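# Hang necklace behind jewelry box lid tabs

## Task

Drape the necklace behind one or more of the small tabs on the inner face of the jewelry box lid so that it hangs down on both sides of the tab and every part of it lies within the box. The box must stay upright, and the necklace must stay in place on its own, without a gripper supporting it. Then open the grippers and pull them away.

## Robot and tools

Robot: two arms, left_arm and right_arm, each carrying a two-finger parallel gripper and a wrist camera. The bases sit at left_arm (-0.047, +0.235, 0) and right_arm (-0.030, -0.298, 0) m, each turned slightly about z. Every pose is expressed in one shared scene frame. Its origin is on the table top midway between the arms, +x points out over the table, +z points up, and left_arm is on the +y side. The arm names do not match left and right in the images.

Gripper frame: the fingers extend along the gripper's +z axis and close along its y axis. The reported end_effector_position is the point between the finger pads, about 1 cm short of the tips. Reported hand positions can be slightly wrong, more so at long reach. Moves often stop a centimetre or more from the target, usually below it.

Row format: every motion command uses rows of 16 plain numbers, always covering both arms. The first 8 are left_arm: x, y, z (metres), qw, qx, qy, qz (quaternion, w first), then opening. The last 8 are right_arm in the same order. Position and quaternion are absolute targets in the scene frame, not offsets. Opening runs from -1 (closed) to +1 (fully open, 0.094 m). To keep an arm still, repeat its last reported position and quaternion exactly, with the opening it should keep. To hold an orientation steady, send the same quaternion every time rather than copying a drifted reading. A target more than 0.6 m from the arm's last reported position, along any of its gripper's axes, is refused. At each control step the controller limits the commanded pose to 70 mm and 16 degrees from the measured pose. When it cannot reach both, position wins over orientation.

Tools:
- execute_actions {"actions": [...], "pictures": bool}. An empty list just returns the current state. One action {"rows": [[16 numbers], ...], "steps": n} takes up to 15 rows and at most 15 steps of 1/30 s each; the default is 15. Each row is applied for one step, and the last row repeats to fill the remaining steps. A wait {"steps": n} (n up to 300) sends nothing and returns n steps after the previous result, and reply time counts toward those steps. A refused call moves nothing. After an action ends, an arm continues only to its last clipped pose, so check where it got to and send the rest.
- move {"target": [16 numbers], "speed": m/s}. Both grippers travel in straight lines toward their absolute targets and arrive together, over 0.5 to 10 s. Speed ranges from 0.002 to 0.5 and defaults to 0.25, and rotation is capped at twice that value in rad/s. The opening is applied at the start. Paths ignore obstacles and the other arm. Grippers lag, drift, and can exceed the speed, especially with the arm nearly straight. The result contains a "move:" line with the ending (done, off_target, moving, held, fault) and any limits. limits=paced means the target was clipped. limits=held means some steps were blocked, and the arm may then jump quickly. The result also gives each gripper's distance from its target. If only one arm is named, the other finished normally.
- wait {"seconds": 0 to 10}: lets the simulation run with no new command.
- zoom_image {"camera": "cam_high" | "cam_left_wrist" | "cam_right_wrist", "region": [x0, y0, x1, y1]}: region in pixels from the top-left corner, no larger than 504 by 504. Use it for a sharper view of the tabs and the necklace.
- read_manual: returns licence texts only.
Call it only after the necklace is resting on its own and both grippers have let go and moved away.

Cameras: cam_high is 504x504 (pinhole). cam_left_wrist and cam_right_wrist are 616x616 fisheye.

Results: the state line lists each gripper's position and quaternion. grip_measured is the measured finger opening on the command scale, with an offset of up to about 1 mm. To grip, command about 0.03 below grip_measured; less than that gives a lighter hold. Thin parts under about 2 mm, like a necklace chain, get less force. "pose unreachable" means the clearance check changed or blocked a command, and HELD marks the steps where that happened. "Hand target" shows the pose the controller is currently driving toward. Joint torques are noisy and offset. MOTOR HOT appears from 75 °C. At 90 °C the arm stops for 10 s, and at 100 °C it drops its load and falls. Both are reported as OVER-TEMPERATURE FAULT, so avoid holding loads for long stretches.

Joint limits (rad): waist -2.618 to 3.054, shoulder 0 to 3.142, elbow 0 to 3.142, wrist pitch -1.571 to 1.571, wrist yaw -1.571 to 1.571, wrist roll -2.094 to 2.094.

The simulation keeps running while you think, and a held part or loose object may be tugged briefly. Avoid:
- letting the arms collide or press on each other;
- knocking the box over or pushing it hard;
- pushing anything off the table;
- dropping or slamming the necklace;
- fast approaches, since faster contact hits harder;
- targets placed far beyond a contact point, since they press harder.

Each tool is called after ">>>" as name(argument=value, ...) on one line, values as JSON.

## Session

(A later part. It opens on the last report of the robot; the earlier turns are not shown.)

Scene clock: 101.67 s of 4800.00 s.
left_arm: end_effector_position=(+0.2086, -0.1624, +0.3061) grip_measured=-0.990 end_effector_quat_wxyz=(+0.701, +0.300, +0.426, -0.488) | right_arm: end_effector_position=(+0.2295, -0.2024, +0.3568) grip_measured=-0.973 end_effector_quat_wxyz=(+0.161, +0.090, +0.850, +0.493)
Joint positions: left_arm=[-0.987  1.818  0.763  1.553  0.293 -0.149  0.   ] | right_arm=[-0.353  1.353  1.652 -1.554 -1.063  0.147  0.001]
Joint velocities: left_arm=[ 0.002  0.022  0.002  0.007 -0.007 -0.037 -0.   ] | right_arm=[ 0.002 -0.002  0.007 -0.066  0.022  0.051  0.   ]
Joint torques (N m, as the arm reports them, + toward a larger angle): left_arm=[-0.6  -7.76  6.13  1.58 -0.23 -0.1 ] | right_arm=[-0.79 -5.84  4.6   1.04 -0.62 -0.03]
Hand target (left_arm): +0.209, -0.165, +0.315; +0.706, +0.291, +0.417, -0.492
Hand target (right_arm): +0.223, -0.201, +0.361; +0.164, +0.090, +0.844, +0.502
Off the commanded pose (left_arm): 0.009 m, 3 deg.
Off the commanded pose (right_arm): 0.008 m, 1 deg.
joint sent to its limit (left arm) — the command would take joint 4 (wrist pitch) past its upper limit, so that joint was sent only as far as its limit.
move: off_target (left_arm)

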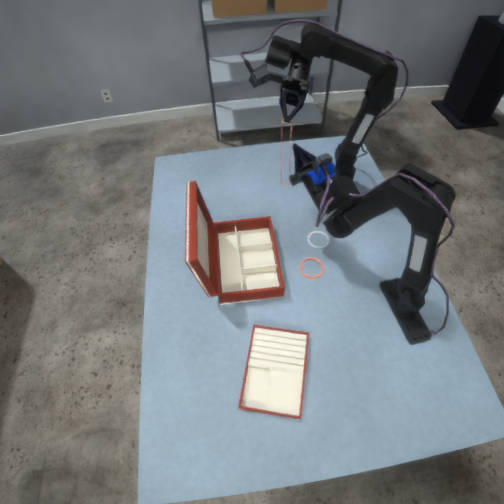

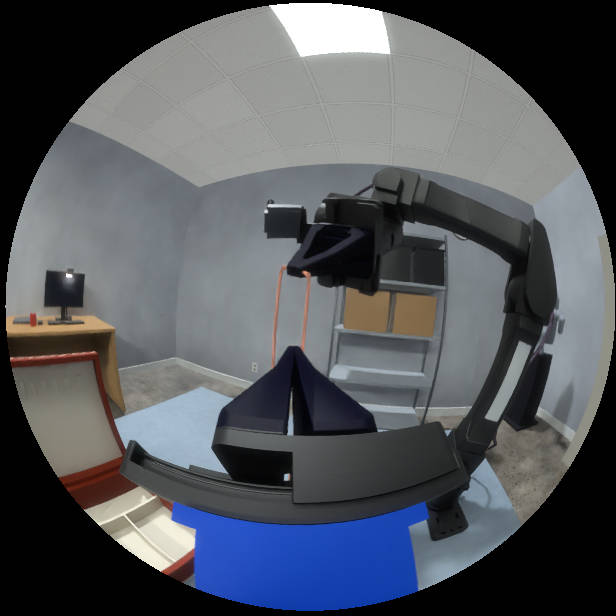

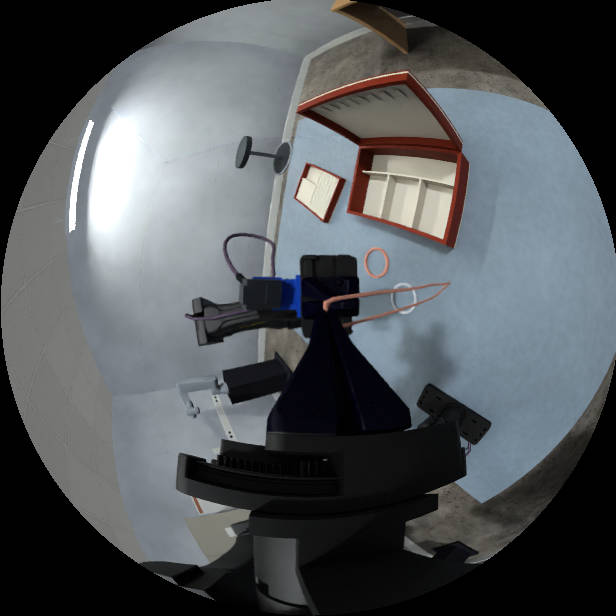

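>>> move(target=[0.229,-0.206,0.315,0.709,0.287,0.41,-0.497,-1, 0.223,-0.201,0.361,0.164,0.09,0.844,0.502,-1], speed=0.03)

Scene clock: 106.57 s of 4800.00 s.
left_arm: end_effector_position=(+0.2274, -0.2025, +0.3074) grip_measured=-0.990 end_effector_quat_wxyz=(+0.705, +0.294, +0.414, -0.495) | right_arm: end_effector_position=(+0.2295, -0.2023, +0.3569) grip_measured=-0.973 end_effector_quat_wxyz=(+0.161, +0.090, +0.850, +0.493)
Joint positions: left_arm=[-1.015  1.973  0.963  1.537  0.269 -0.149  0.   ] | right_arm=[-0.353  1.353  1.652 -1.554 -1.063  0.148  0.001]
Joint velocities: left_arm=[-0.007 -0.002 -0.002 -0.051 -0.007  0.066  0.   ] | right_arm=[ 0.007  0.007 -0.002 -0.022  0.066  0.007 -0.   ]
Joint torques (N m, as the arm reports them, + toward a larger angle): left_arm=[-0.55 -9.73  6.32  1.37 -0.2  -0.04] | right_arm=[-0.78 -5.83  4.59  1.04 -0.62 -0.05]
Hand target (left_arm): +0.228, -0.206, +0.315; +0.709, +0.287, +0.410, -0.497
Hand target (right_arm): +0.223, -0.201, +0.361; +0.164, +0.090, +0.844, +0.502
Off the commanded pose (left_arm): 0.009 m, 1 deg.
Off the commanded pose (right_arm): 0.008 m, 1 deg.
move: done

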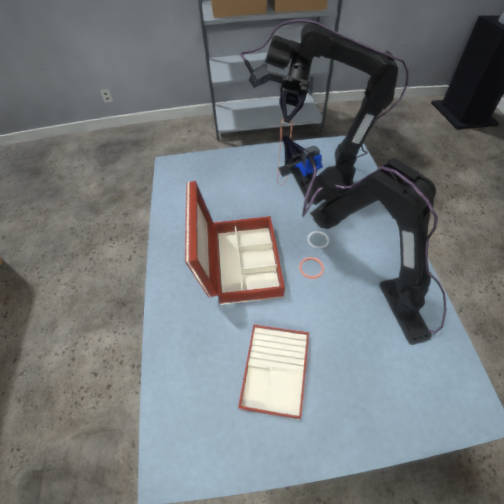

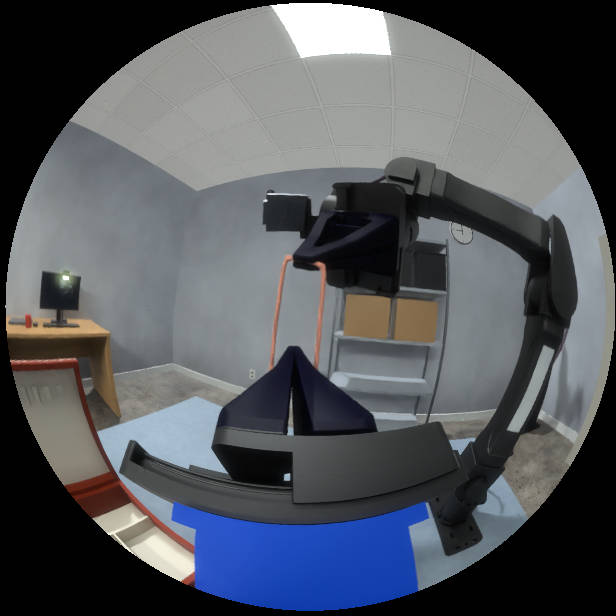

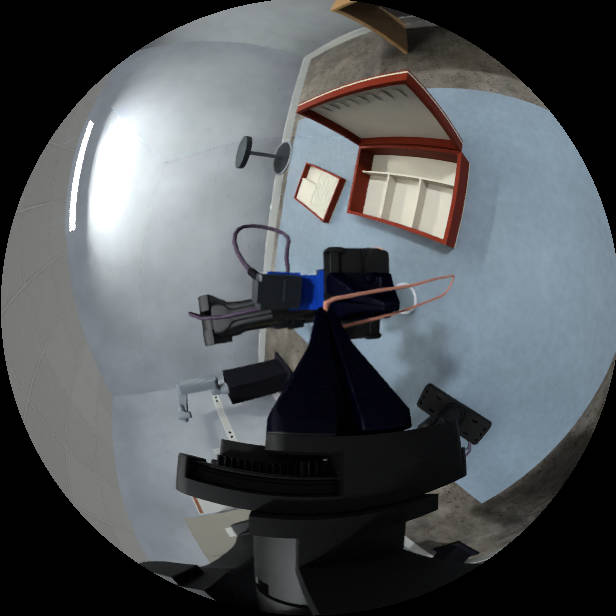

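>>> move(target=[0.238,-0.23,0.325,0.709,0.287,0.41,-0.497,-1, 0.223,-0.201,0.361,0.164,0.09,0.844,0.502,-1], speed=0.03)

Scene clock: 111.90 s of 4800.00 s.
left_arm: end_effector_position=(+0.2366, -0.2262, +0.3181) grip_measured=-0.990 end_effector_quat_wxyz=(+0.703, +0.291, +0.414, -0.499) | right_arm: end_effector_position=(+0.2295, -0.2024, +0.3568) grip_measured=-0.973 end_effector_quat_wxyz=(+0.161, +0.091, +0.850, +0.493)
Joint positions: left_arm=[-1.033  2.02   1.091  1.456  0.254 -0.149  0.   ] | right_arm=[-0.353  1.353  1.652 -1.554 -1.063  0.149  0.001]
Joint velocities: left_arm=[-0.007  0.027 -0.007 -0.022  0.022 -0.007  0.001] | right_arm=[-0.012 -0.007 -0.012 -0.022 -0.007 -0.051  0.   ]
Joint torques (N m, as the arm reports them, + toward a larger angle): left_arm=[ -0.53 -10.47   6.61   1.35  -0.2    0.05] | right_arm=[-0.74 -5.77  4.65  1.04 -0.63 -0.05]
Hand target (left_arm): +0.237, -0.230, +0.325; +0.709, +0.287, +0.410, -0.497
Hand target (right_arm): +0.223, -0.201, +0.361; +0.164, +0.090, +0.844, +0.502
Off the commanded pose (left_arm): 0.008 m, 1 deg.
Off the commanded pose (right_arm): 0.008 m, 1 deg.
move: done

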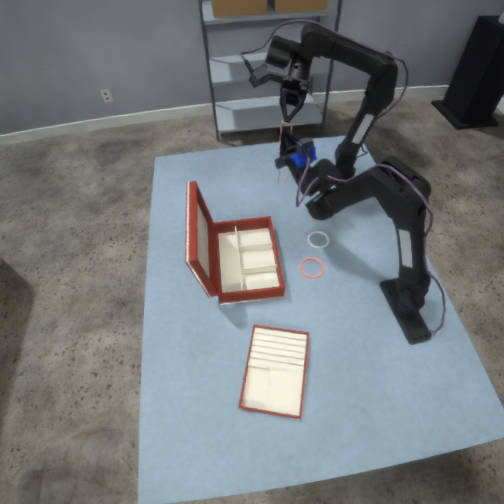

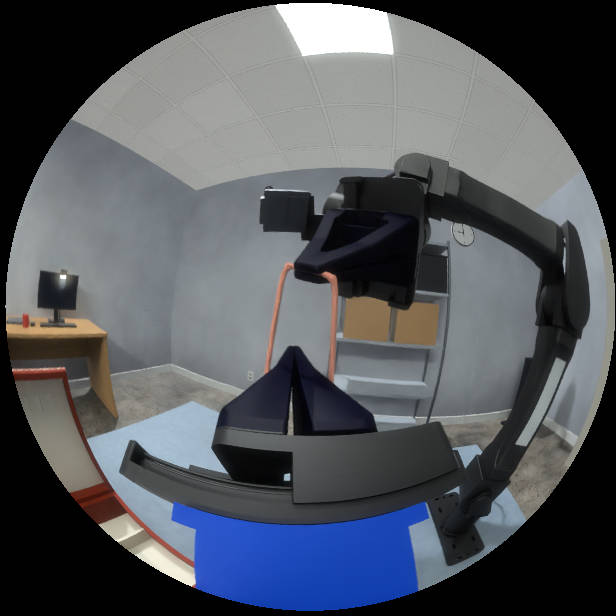

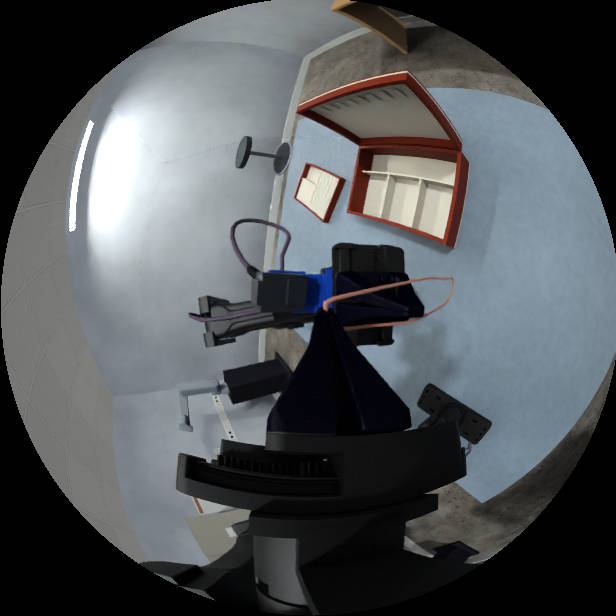

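>>> move(target=[0.238,-0.23,0.325,0.709,0.287,0.41,-0.497,-1, 0.223,-0.198,0.343,0.164,0.09,0.844,0.502,-1], speed=0.03)

>>> move(target=[0.238,-0.23,0.325,0.709,0.287,0.41,-0.497,-1, 0.223,-0.198,0.343,0.164,0.09,0.844,0.502,-0.8], speed=0.03)

Scene clock: 115.77 s of 4800.00 s.
left_arm: end_effector_position=(+0.2370, -0.2265, +0.3174) grip_measured=-0.990 end_effector_quat_wxyz=(+0.703, +0.292, +0.416, -0.498) | right_arm: end_effector_position=(+0.2234, -0.2011, +0.3357) grip_measured=-0.973 end_effector_quat_wxyz=(+0.143, +0.107, +0.851, +0.495)
Joint positions: left_arm=[-1.033  2.02   1.091  1.454  0.253 -0.149  0.   ] | right_arm=[-0.353  1.312  1.536 -1.512 -1.06   0.166  0.001]
Joint velocities: left_arm=[ 0.002  0.012 -0.002  0.022 -0.037  0.037 -0.   ] | right_arm=[-0.017  0.007 -0.002 -0.022 -0.022  0.007 -0.001]
Joint torques (N m, as the arm reports them, + toward a larger angle): left_arm=[ -0.54 -10.44   6.66   1.36  -0.21   0.05] | right_arm=[ 0.23 -5.93  4.98  1.4  -0.63 -0.01]
Hand target (left_arm): +0.238, -0.230, +0.325; +0.709, +0.287, +0.410, -0.497
Hand target (right_arm): +0.222, -0.198, +0.343; +0.163, +0.089, +0.845, +0.502
Off the commanded pose (left_arm): 0.008 m, 1 deg.
Off the commanded pose (right_arm): 0.008 m, 3 deg.
move: off_target (right_arm)

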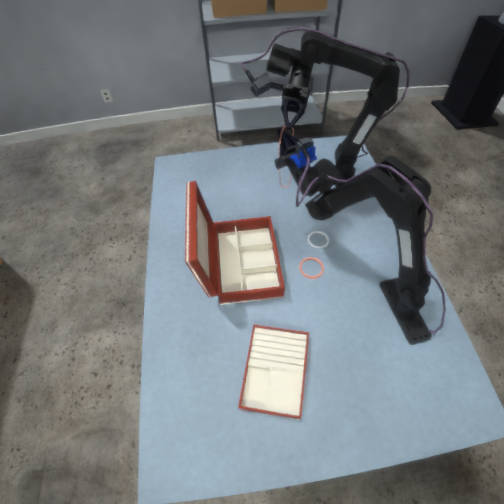

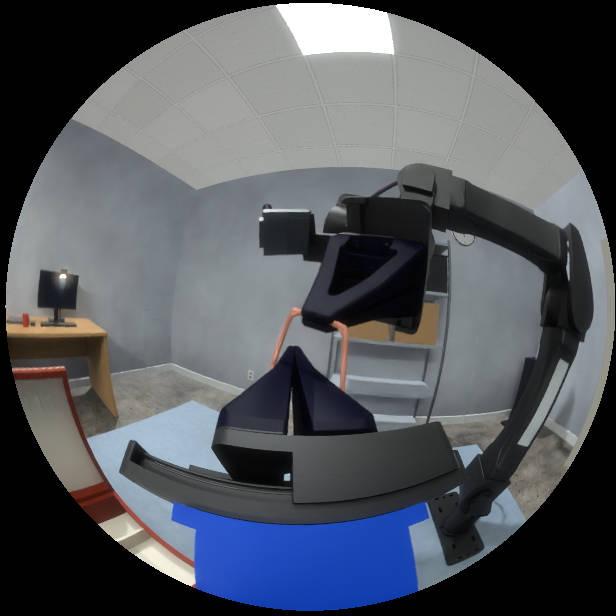

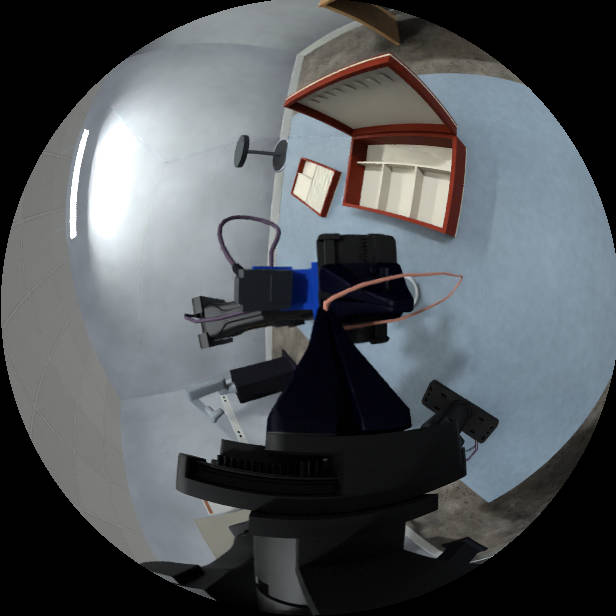

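Scene clock: 116.97 s of 4800.00 s.
left_arm: end_effector_position=(+0.2370, -0.2266, +0.3171) grip_measured=-0.990 end_effector_quat_wxyz=(+0.702, +0.292, +0.416, -0.498) | right_arm: end_effector_position=(+0.2247, -0.2015, +0.3360) grip_measured=-0.802 end_effector_quat_wxyz=(+0.146, +0.106, +0.850, +0.494)
Joint positions: left_arm=[-1.033  2.02   1.091  1.452  0.253 -0.149  0.   ] | right_arm=[-0.353  1.312  1.536 -1.504 -1.059  0.169  0.009]
Joint velocities: left_arm=[ 0.007  0.002 -0.017  0.007 -0.022  0.007  0.001] | right_arm=[-0.012 -0.007 -0.002 -0.022  0.037 -0.037 -0.   ]
Joint torques (N m, as the arm reports them, + toward a larger angle): left_arm=[ -0.53 -10.43   6.66   1.36  -0.21   0.05] | right_arm=[ 0.32 -5.8   4.99  1.4  -0.62 -0.03]
Hand target (left_arm): +0.238, -0.230, +0.325; +0.709, +0.287, +0.410, -0.497
Hand target (right_arm): +0.223, -0.198, +0.343; +0.163, +0.090, +0.845, +0.502
Off the commanded pose (left_arm): 0.009 m, 1 deg.
Off the commanded pose (right_arm): 0.008 m, 3 deg.
move: off_target (right_arm)

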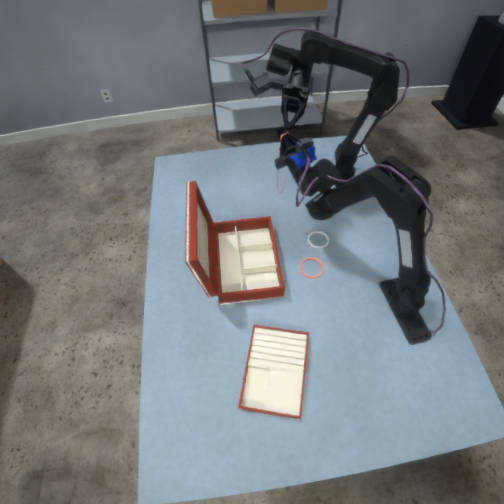

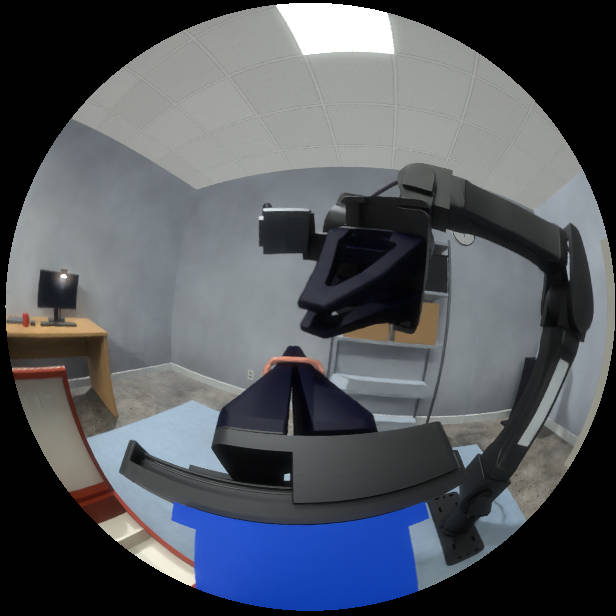

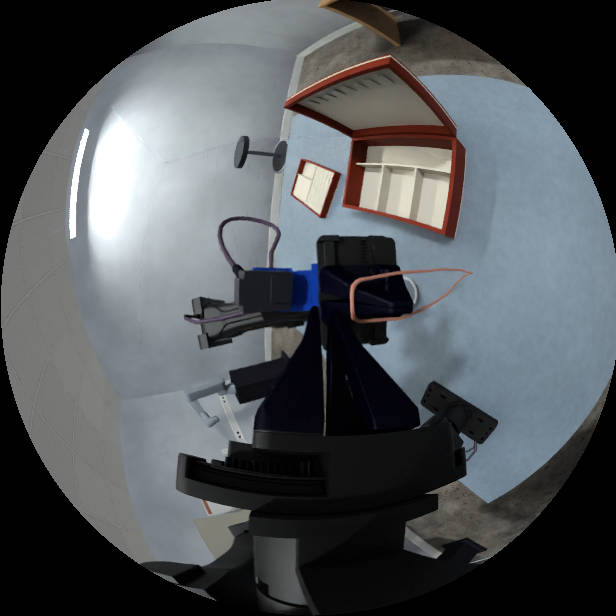

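>>> move(target=[0.238,-0.23,0.325,0.709,0.287,0.41,-0.497,-1, 0.2,-0.28,0.39,0.164,0.09,0.844,0.502,-0.8], speed=0.1)

>>> move(target=[0.42,0.05,0.35,0.866,0,0.5,0,-1, 0.2,-0.28,0.39,0.164,0.09,0.844,0.502,-0.8], speed=0.07)

Scene clock: 128.13 s of 4800.00 s.
left_arm: end_effector_position=(+0.2370, -0.2266, +0.3171) grip_measured=-0.990 end_effector_quat_wxyz=(+0.702, +0.292, +0.416, -0.498) | right_arm: end_effector_position=(+0.2075, -0.2864, +0.3759) grip_measured=-0.802 end_effector_quat_wxyz=(+0.321, +0.223, +0.803, +0.450)
Joint positions: left_arm=[-1.033  2.02   1.091  1.452  0.253 -0.149  0.   ] | right_arm=[-0.806  1.151  1.547 -1.554 -1.132  0.103  0.009]
Joint velocities: left_arm=[ 0.002  0.002  0.007  0.066 -0.037  0.007  0.001] | right_arm=[-0.007 -0.017 -0.017 -0.037  0.066  0.037 -0.   ]
Joint torques (N m, as the arm reports them, + toward a larger angle): left_arm=[ -0.54 -10.44   6.66   1.39  -0.21   0.05] | right_arm=[-0.62 -3.32  7.94  1.15 -0.59 -0.03]
Hand target (left_arm): +0.238, -0.230, +0.325; +0.709, +0.287, +0.410, -0.497
Hand target (right_arm): +0.202, -0.281, +0.390; +0.341, +0.209, +0.798, +0.451
Off the commanded pose (left_arm): 0.009 m, 1 deg.
Off the commanded pose (right_arm): 0.017 m, 25 deg; orientation clipped at the last step of the last action.
joint sent to its limit (right arm) — the command would take joint 4 (wrist pitch) past its lower limit, so that joint was sent only as far as its limit.
move: off_target (right_arm); limits=paced

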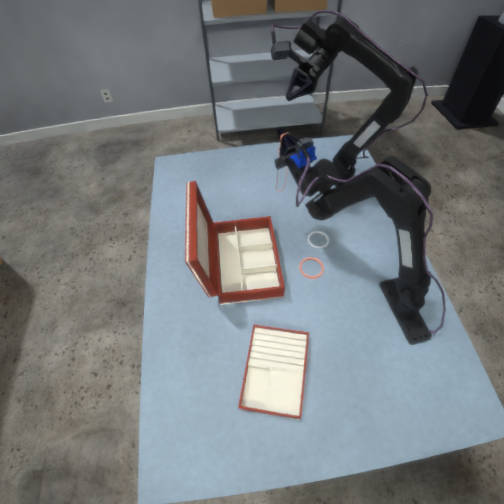

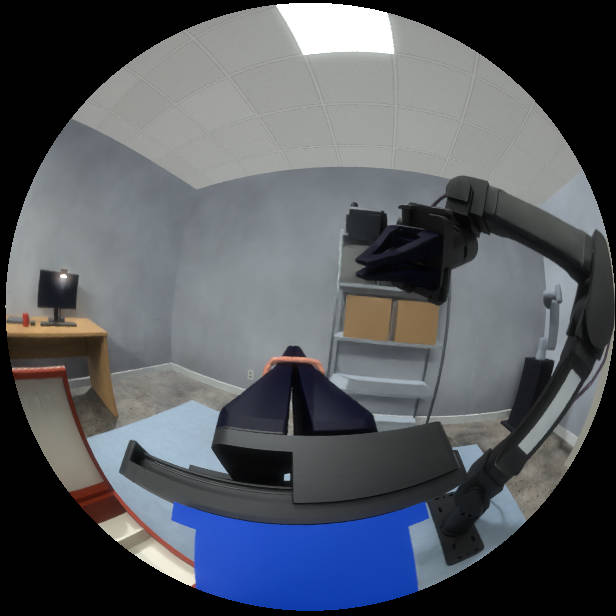

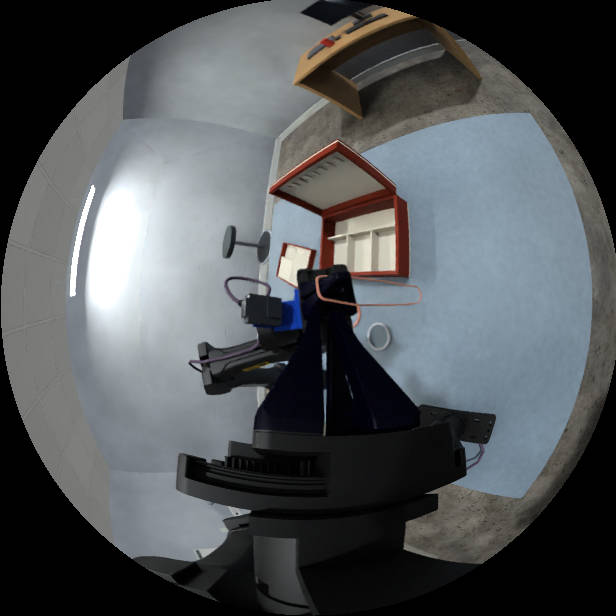

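Scene clock: 137.23 s of 4800.00 s.
left_arm: end_effector_position=(+0.4196, +0.0454, +0.3430) grip_measured=-0.990 end_effector_quat_wxyz=(+0.860, +0.012, +0.511, -0.005) | right_arm: end_effector_position=(+0.2075, -0.2868, +0.3753) grip_measured=-0.802 end_effector_quat_wxyz=(+0.320, +0.225, +0.803, +0.449)
Joint positions: left_arm=[-0.635  1.873  0.995  1.437 -0.445  0.28   0.   ] | right_arm=[-0.806  1.151  1.547 -1.554 -1.128  0.106  0.009]
Joint velocities: left_arm=[-0.007  0.002 -0.017 -0.022 -0.037 -0.007  0.001] | right_arm=[-0.002 -0.007  0.012  0.037 -0.022 -0.007 -0.   ]
Joint torques (N m, as the arm reports them, + toward a larger angle): left_arm=[ 0.43 -9.22  6.75  1.3   0.05  0.05] | right_arm=[-0.06 -3.68  7.7   1.16 -0.61 -0.04]
Hand target (left_arm): +0.423, +0.049, +0.351; +0.863, +0.004, +0.505, +0.003
Hand target (right_arm): +0.201, -0.279, +0.389; +0.338, +0.208, +0.800, +0.450
Off the commanded pose (left_arm): 0.008 m, 2 deg.
Off the commanded pose (right_arm): 0.018 m, 25 deg; orientation clipped at the last step of the last action.
joint sent to its limit (right arm) — the command would take joint 4 (wrist pitch) past its lower limit, so that joint was sent only as far as its limit.
move: off_target (right_arm); limits=paced

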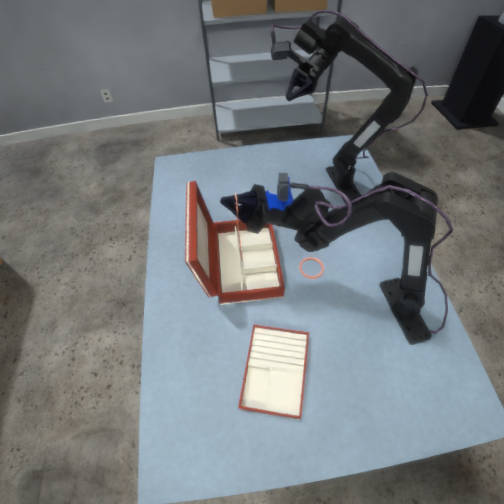

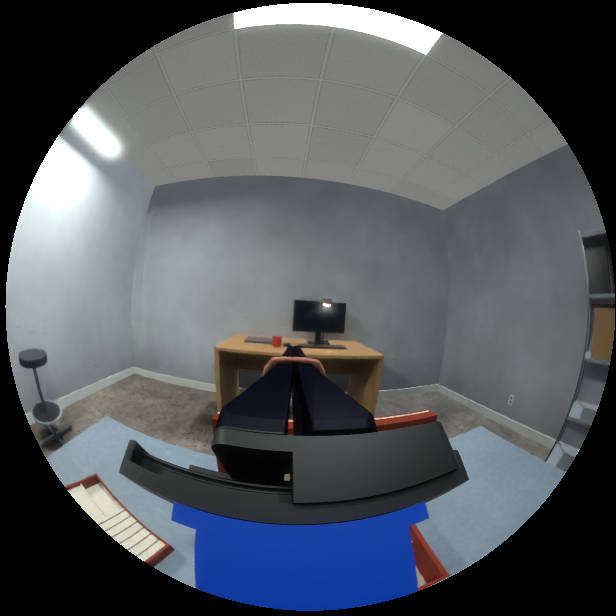

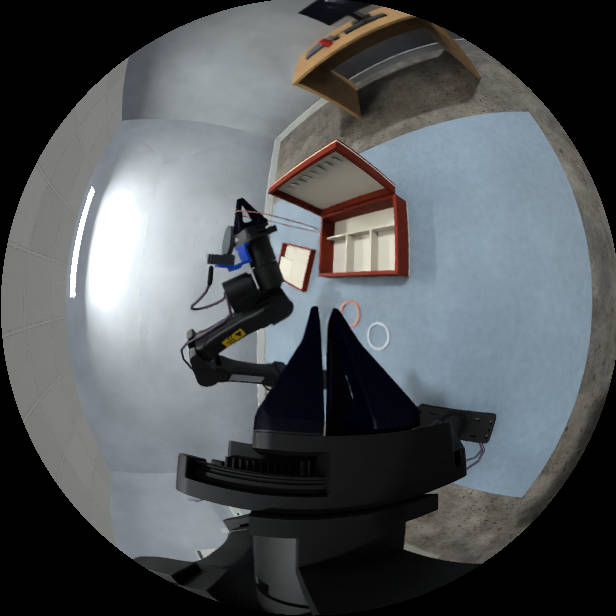

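>>> move(target=[0.46,0.05,0.26,0.866,0,0.5,0,-1, 0.36,-0.2,0.28,0.612,-0.354,0.612,0.354,-0.8], speed=0.07)

Scene clock: 151.23 s of 4800.00 s.
left_arm: end_effector_position=(+0.4577, +0.0492, +0.2484) grip_measured=-0.990 end_effector_quat_wxyz=(+0.832, +0.010, +0.554, +0.006) | right_arm: end_effector_position=(+0.3538, -0.2005, +0.2643) grip_measured=-0.802 end_effector_quat_wxyz=(+0.597, -0.339, +0.633, +0.358)
Joint positions: left_arm=[-0.593  2.13   1.021  1.55  -0.446  0.226  0.   ] | right_arm=[-0.294  1.489  0.817  0.581 -1.221 -0.036  0.009]
Joint velocities: left_arm=[-0.012 -0.002 -0.017  0.022  0.022 -0.022 -0.001] | right_arm=[-0.002  0.007 -0.002  0.037 -0.051  0.007 -0.001]
Joint torques (N m, as the arm reports them, + toward a larger angle): left_arm=[  0.62 -10.83   5.98   1.64   0.22  -0.11] | right_arm=[ 0.68 -6.04  8.9   2.09 -0.12 -0.05]
Hand target (left_arm): +0.460, +0.050, +0.260; +0.841, +0.004, +0.540, -0.003
Hand target (right_arm): +0.355, -0.197, +0.275; +0.608, -0.357, +0.616, +0.351
Off the commanded pose (left_arm): 0.012 m, 7 deg.
Off the commanded pose (right_arm): 0.017 m, 3 deg.
joint sent to its limit (left arm) — the command would take joint 4 (wrist pitch) past its upper limit, so that joint was sent only as far as its limit.
move: off_target (left_arm, right_arm)

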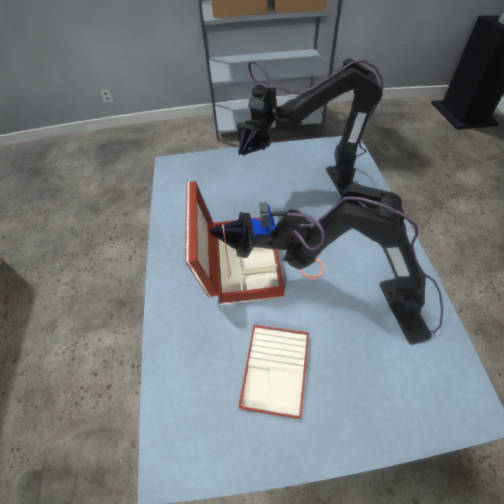

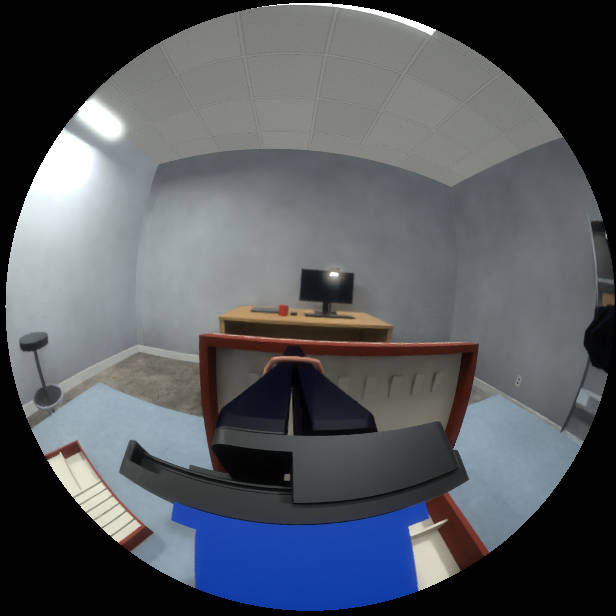

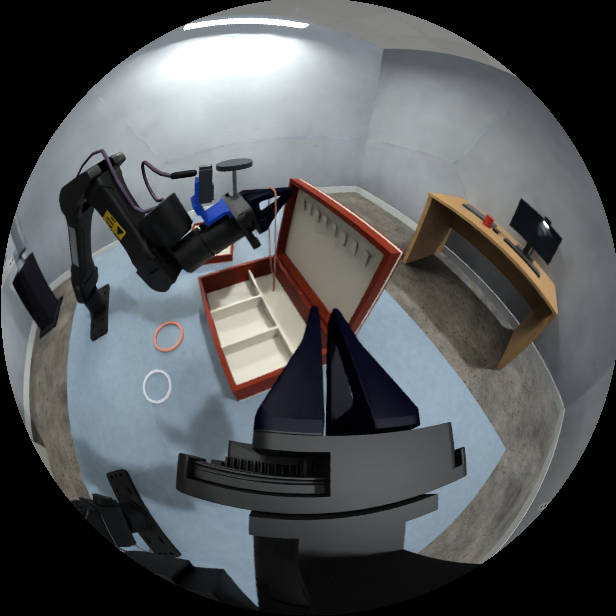

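>>> move(target=[0.49,0.05,0.235,0.825,0,0.565,0,-0.55, 0.355,-0.197,0.275,0.608,-0.357,0.616,0.351,-0.8], speed=0.03)

Scene clock: 154.70 s of 4800.00 s.
left_arm: end_effector_position=(+0.4854, +0.0508, +0.2268) grip_measured=-0.552 end_effector_quat_wxyz=(+0.819, +0.002, +0.573, +0.008) | right_arm: end_effector_position=(+0.3534, -0.2003, +0.2647) grip_measured=-0.802 end_effector_quat_wxyz=(+0.598, -0.341, +0.632, +0.357)
Joint positions: left_arm=[-0.566  2.216  1.119  1.487 -0.446  0.189  0.021] | right_arm=[-0.294  1.489  0.817  0.584 -1.223 -0.038  0.009]
Joint velocities: left_arm=[-0.007 -0.002  0.007  0.037 -0.007  0.066 -0.001] | right_arm=[-0.012  0.007 -0.002 -0.007 -0.022 -0.007  0.   ]
Joint torques (N m, as the arm reports them, + toward a larger angle): left_arm=[  0.56 -11.69   6.08   1.44   0.22  -0.05] | right_arm=[ 0.63 -6.08  8.73  2.09 -0.1  -0.06]
Hand target (left_arm): +0.490, +0.050, +0.235; +0.825, +0.000, +0.565, -0.000
Hand target (right_arm): +0.355, -0.197, +0.275; +0.608, -0.357, +0.616, +0.351
Off the commanded pose (left_arm): 0.009 m, 1 deg.
Off the commanded pose (right_arm): 0.011 m, 3 deg.
move: off_target (right_arm)

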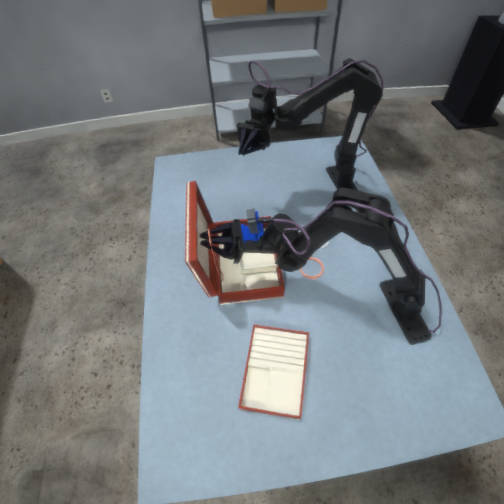

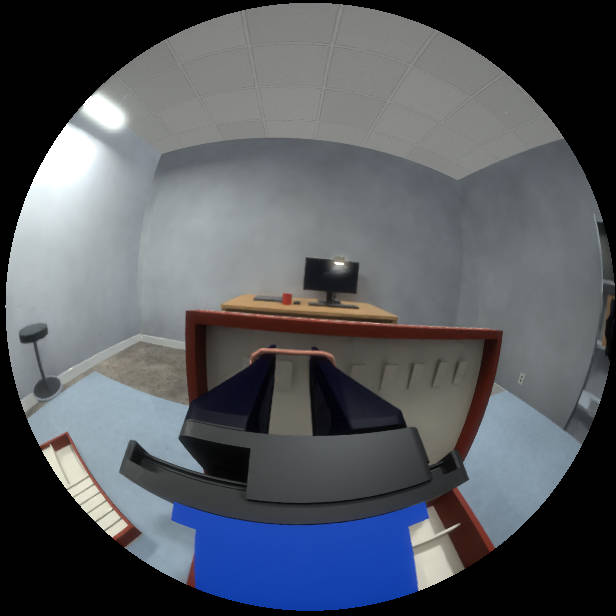

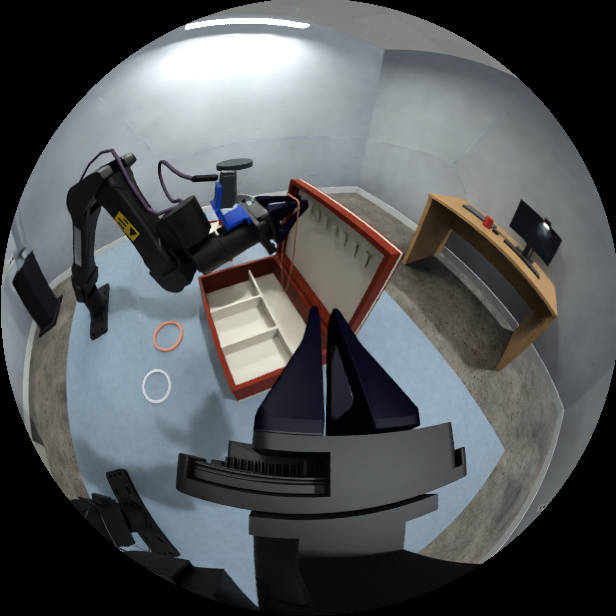

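>>> zoom_image(camera="cam_left_wrist", region=[190,300,410,440])

>>> zoom_image(camera="cam_right_wrist", region=[240,160,400,300])

Region (190, 300, 410, 440) of cam_left_wrist's 616x616 image, scaled by 2.291, with more detail than that image has; it fills the top 321 rows of this view, and the rest is white.

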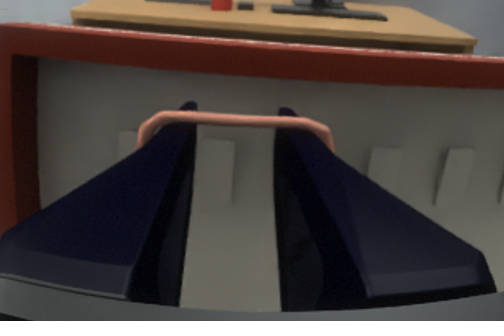

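Region (240, 160, 400, 300) of cam_right_wrist's 616x616 image, scaled by 3.150, with more detail than that image has; it fills the top 441 rows of this view, and the rest is white.

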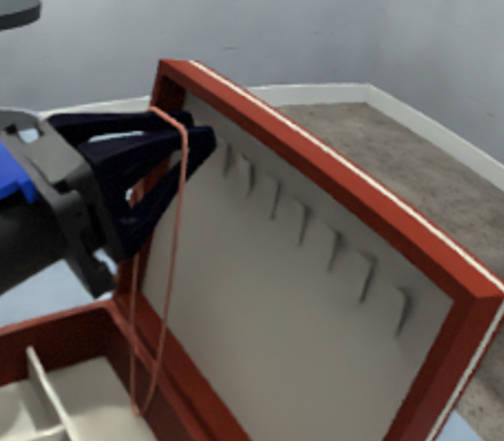

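>>> move(target=[0.508,0.056,0.231,0.825,0,0.565,0,-0.55, 0.355,-0.197,0.275,0.608,-0.357,0.616,0.351,-0.8], speed=0.02)

>>> zoom_image(camera="cam_left_wrist", region=[190,300,410,440])

>>> zoom_image(camera="cam_right_wrist", region=[260,170,360,260])

Scene clock: 163.30 s of 4800.00 s.
left_arm: end_effector_position=(+0.5033, +0.0569, +0.2228) grip_measured=-0.552 end_effector_quat_wxyz=(+0.820, +0.001, +0.573, +0.008) | right_arm: end_effector_position=(+0.3534, -0.2003, +0.2647) grip_measured=-0.802 end_effector_quat_wxyz=(+0.598, -0.341, +0.632, +0.357)
Joint positions: left_arm=[-0.535  2.262  1.186  1.461 -0.419  0.175  0.021] | right_arm=[-0.294  1.489  0.817  0.584 -1.223 -0.039  0.009]
Joint velocities: left_arm=[ 0.012  0.017 -0.002 -0.081  0.022 -0.007 -0.001] | right_arm=[-0.007 -0.017 -0.002  0.066 -0.007 -0.007 -0.001]
Joint torques (N m, as the arm reports them, + toward a larger angle): left_arm=[  0.58 -12.12   6.15   1.53   0.24  -0.09] | right_arm=[ 0.59 -6.11  8.71  2.11 -0.1  -0.04]
Hand target (left_arm): +0.507, +0.056, +0.231; +0.825, +0.000, +0.565, +0.000
Hand target (right_arm): +0.355, -0.197, +0.275; +0.608, -0.357, +0.616, +0.351
Off the commanded pose (left_arm): 0.009 m, 1 deg.
Off the commanded pose (right_arm): 0.011 m, 3 deg.
move: off_target (right_arm)

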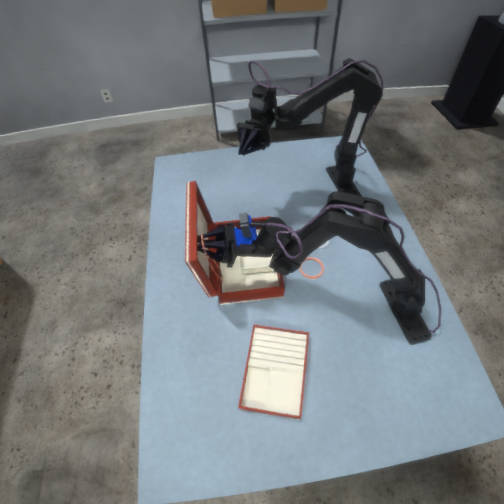

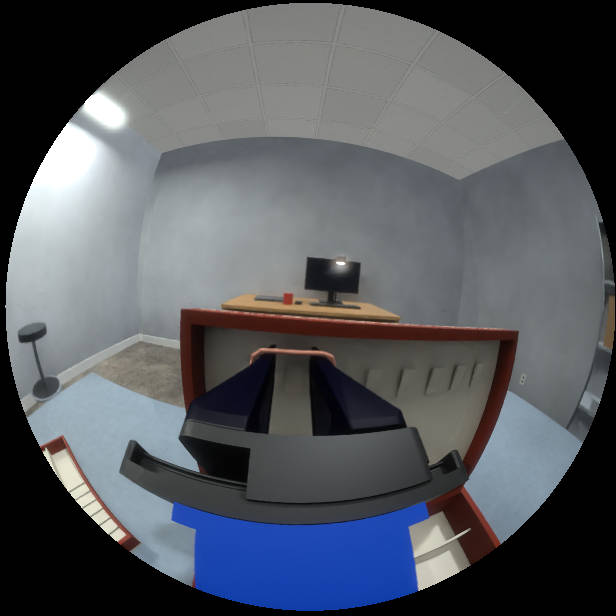

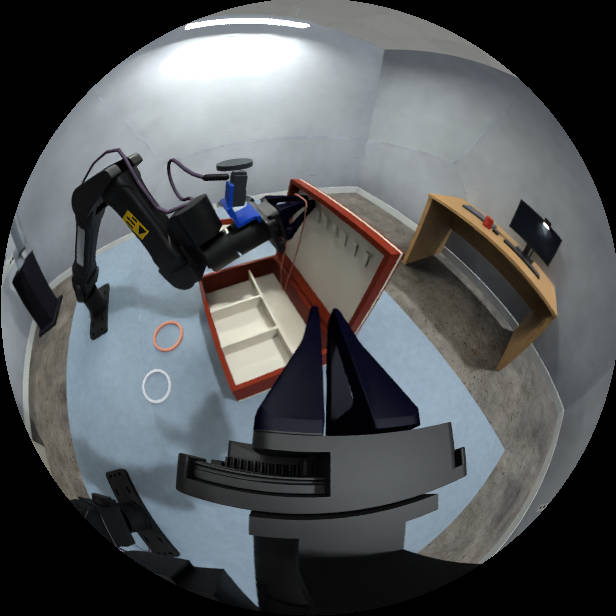

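Region (190, 300, 410, 440) of cam_left_wrist's 616x616 image, scaled by 2.291, with more detail than that image has; it fills the top 321 rows of this view, and the rest is white.

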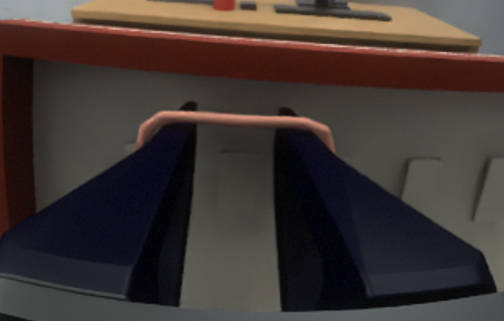

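Region (260, 170, 360, 260) of cam_right_wrist's 616x616 image, scaled by 5.040, with more detail than that image has; it fills the top 454 rows of this view, and the rest is white.

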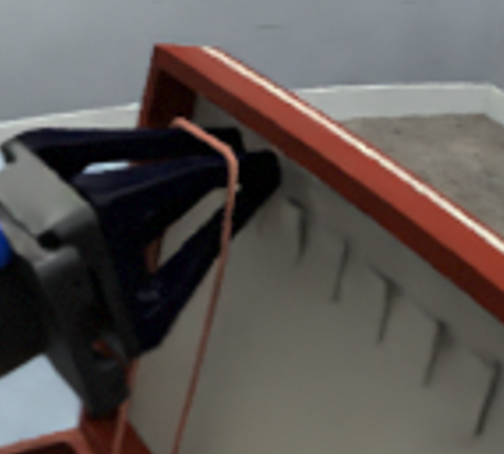

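>>> move(target=[0.52,0.056,0.227,0.825,0,0.565,0,-0.62, 0.355,-0.197,0.275,0.608,-0.357,0.616,0.351,-0.8], speed=0.015)

>>> zoom_image(camera="cam_left_wrist", region=[190,300,410,440])

>>> zoom_image(camera="cam_right_wrist", region=[260,170,360,260])

Scene clock: 168.20 s of 4800.00 s.
left_arm: end_effector_position=(+0.5143, +0.0551, +0.2181) grip_measured=-0.618 end_effector_quat_wxyz=(+0.820, +0.002, +0.573, +0.007) | right_arm: end_effector_position=(+0.3534, -0.2003, +0.2647) grip_measured=-0.802 end_effector_quat_wxyz=(+0.598, -0.341, +0.632, +0.357)
Joint positions: left_arm=[-0.527  2.301  1.239  1.446 -0.408  0.17   0.018] | right_arm=[-0.294  1.489  0.817  0.584 -1.223 -0.039  0.009]
Joint velocities: left_arm=[-0.007 -0.007 -0.007 -0.11  -0.066  0.037 -0.   ] | right_arm=[-0.012  0.007 -0.012  0.051 -0.066  0.007 -0.001]
Joint torques (N m, as the arm reports them, + toward a larger angle): left_arm=[  0.83 -12.52   6.45   1.46   0.21  -0.12] | right_arm=[ 0.66 -6.14  8.72  2.09 -0.1  -0.04]
Hand target (left_arm): +0.519, +0.056, +0.227; +0.825, -0.000, +0.565, +0.000
Hand target (right_arm): +0.355, -0.197, +0.275; +0.608, -0.357, +0.616, +0.351
Off the commanded pose (left_arm): 0.011 m, 1 deg.
Off the commanded pose (right_arm): 0.011 m, 3 deg.
move: off_target (left_arm, right_arm)

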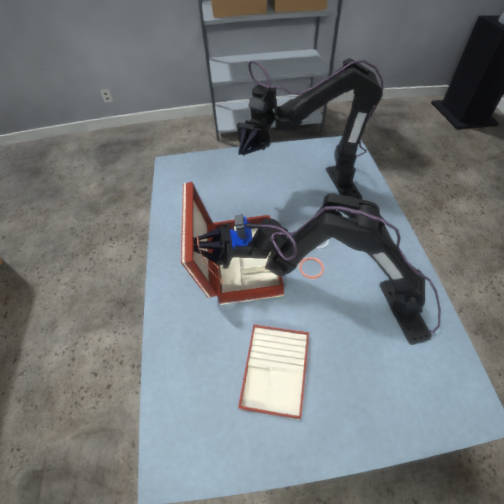

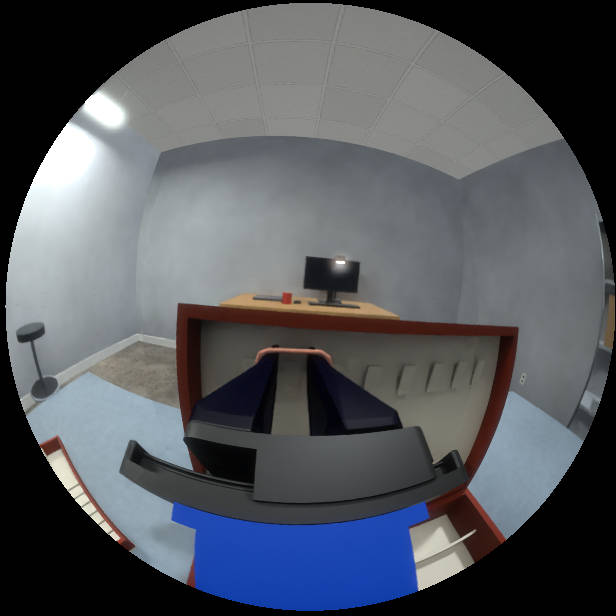

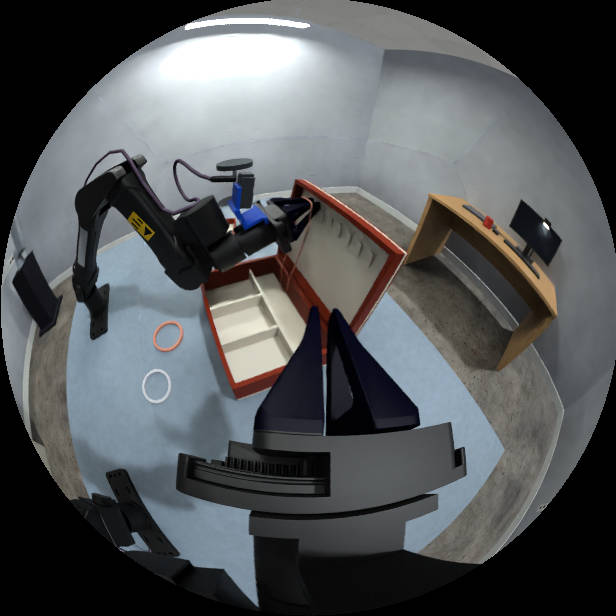

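Region (190, 300, 410, 440) of cam_left_wrist's 616x616 image, scaled by 2.291, with more detail than that image has; it fills the top 321 rows of this view, and the rest is white.

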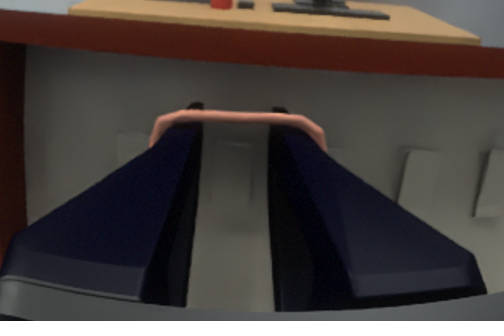

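Region (260, 170, 360, 260) of cam_right_wrist's 616x616 image, scaled by 5.040, with more detail than that image has; it fills the top 454 rows of this view, and the rest is white.

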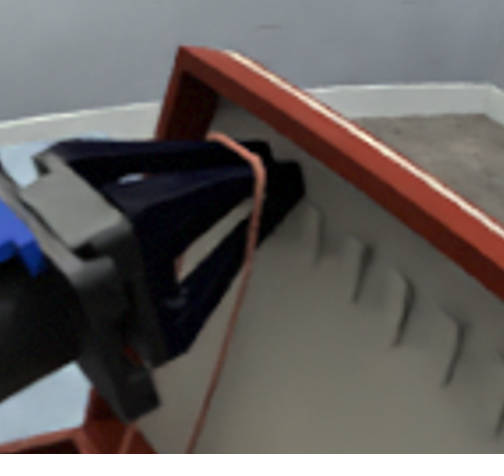

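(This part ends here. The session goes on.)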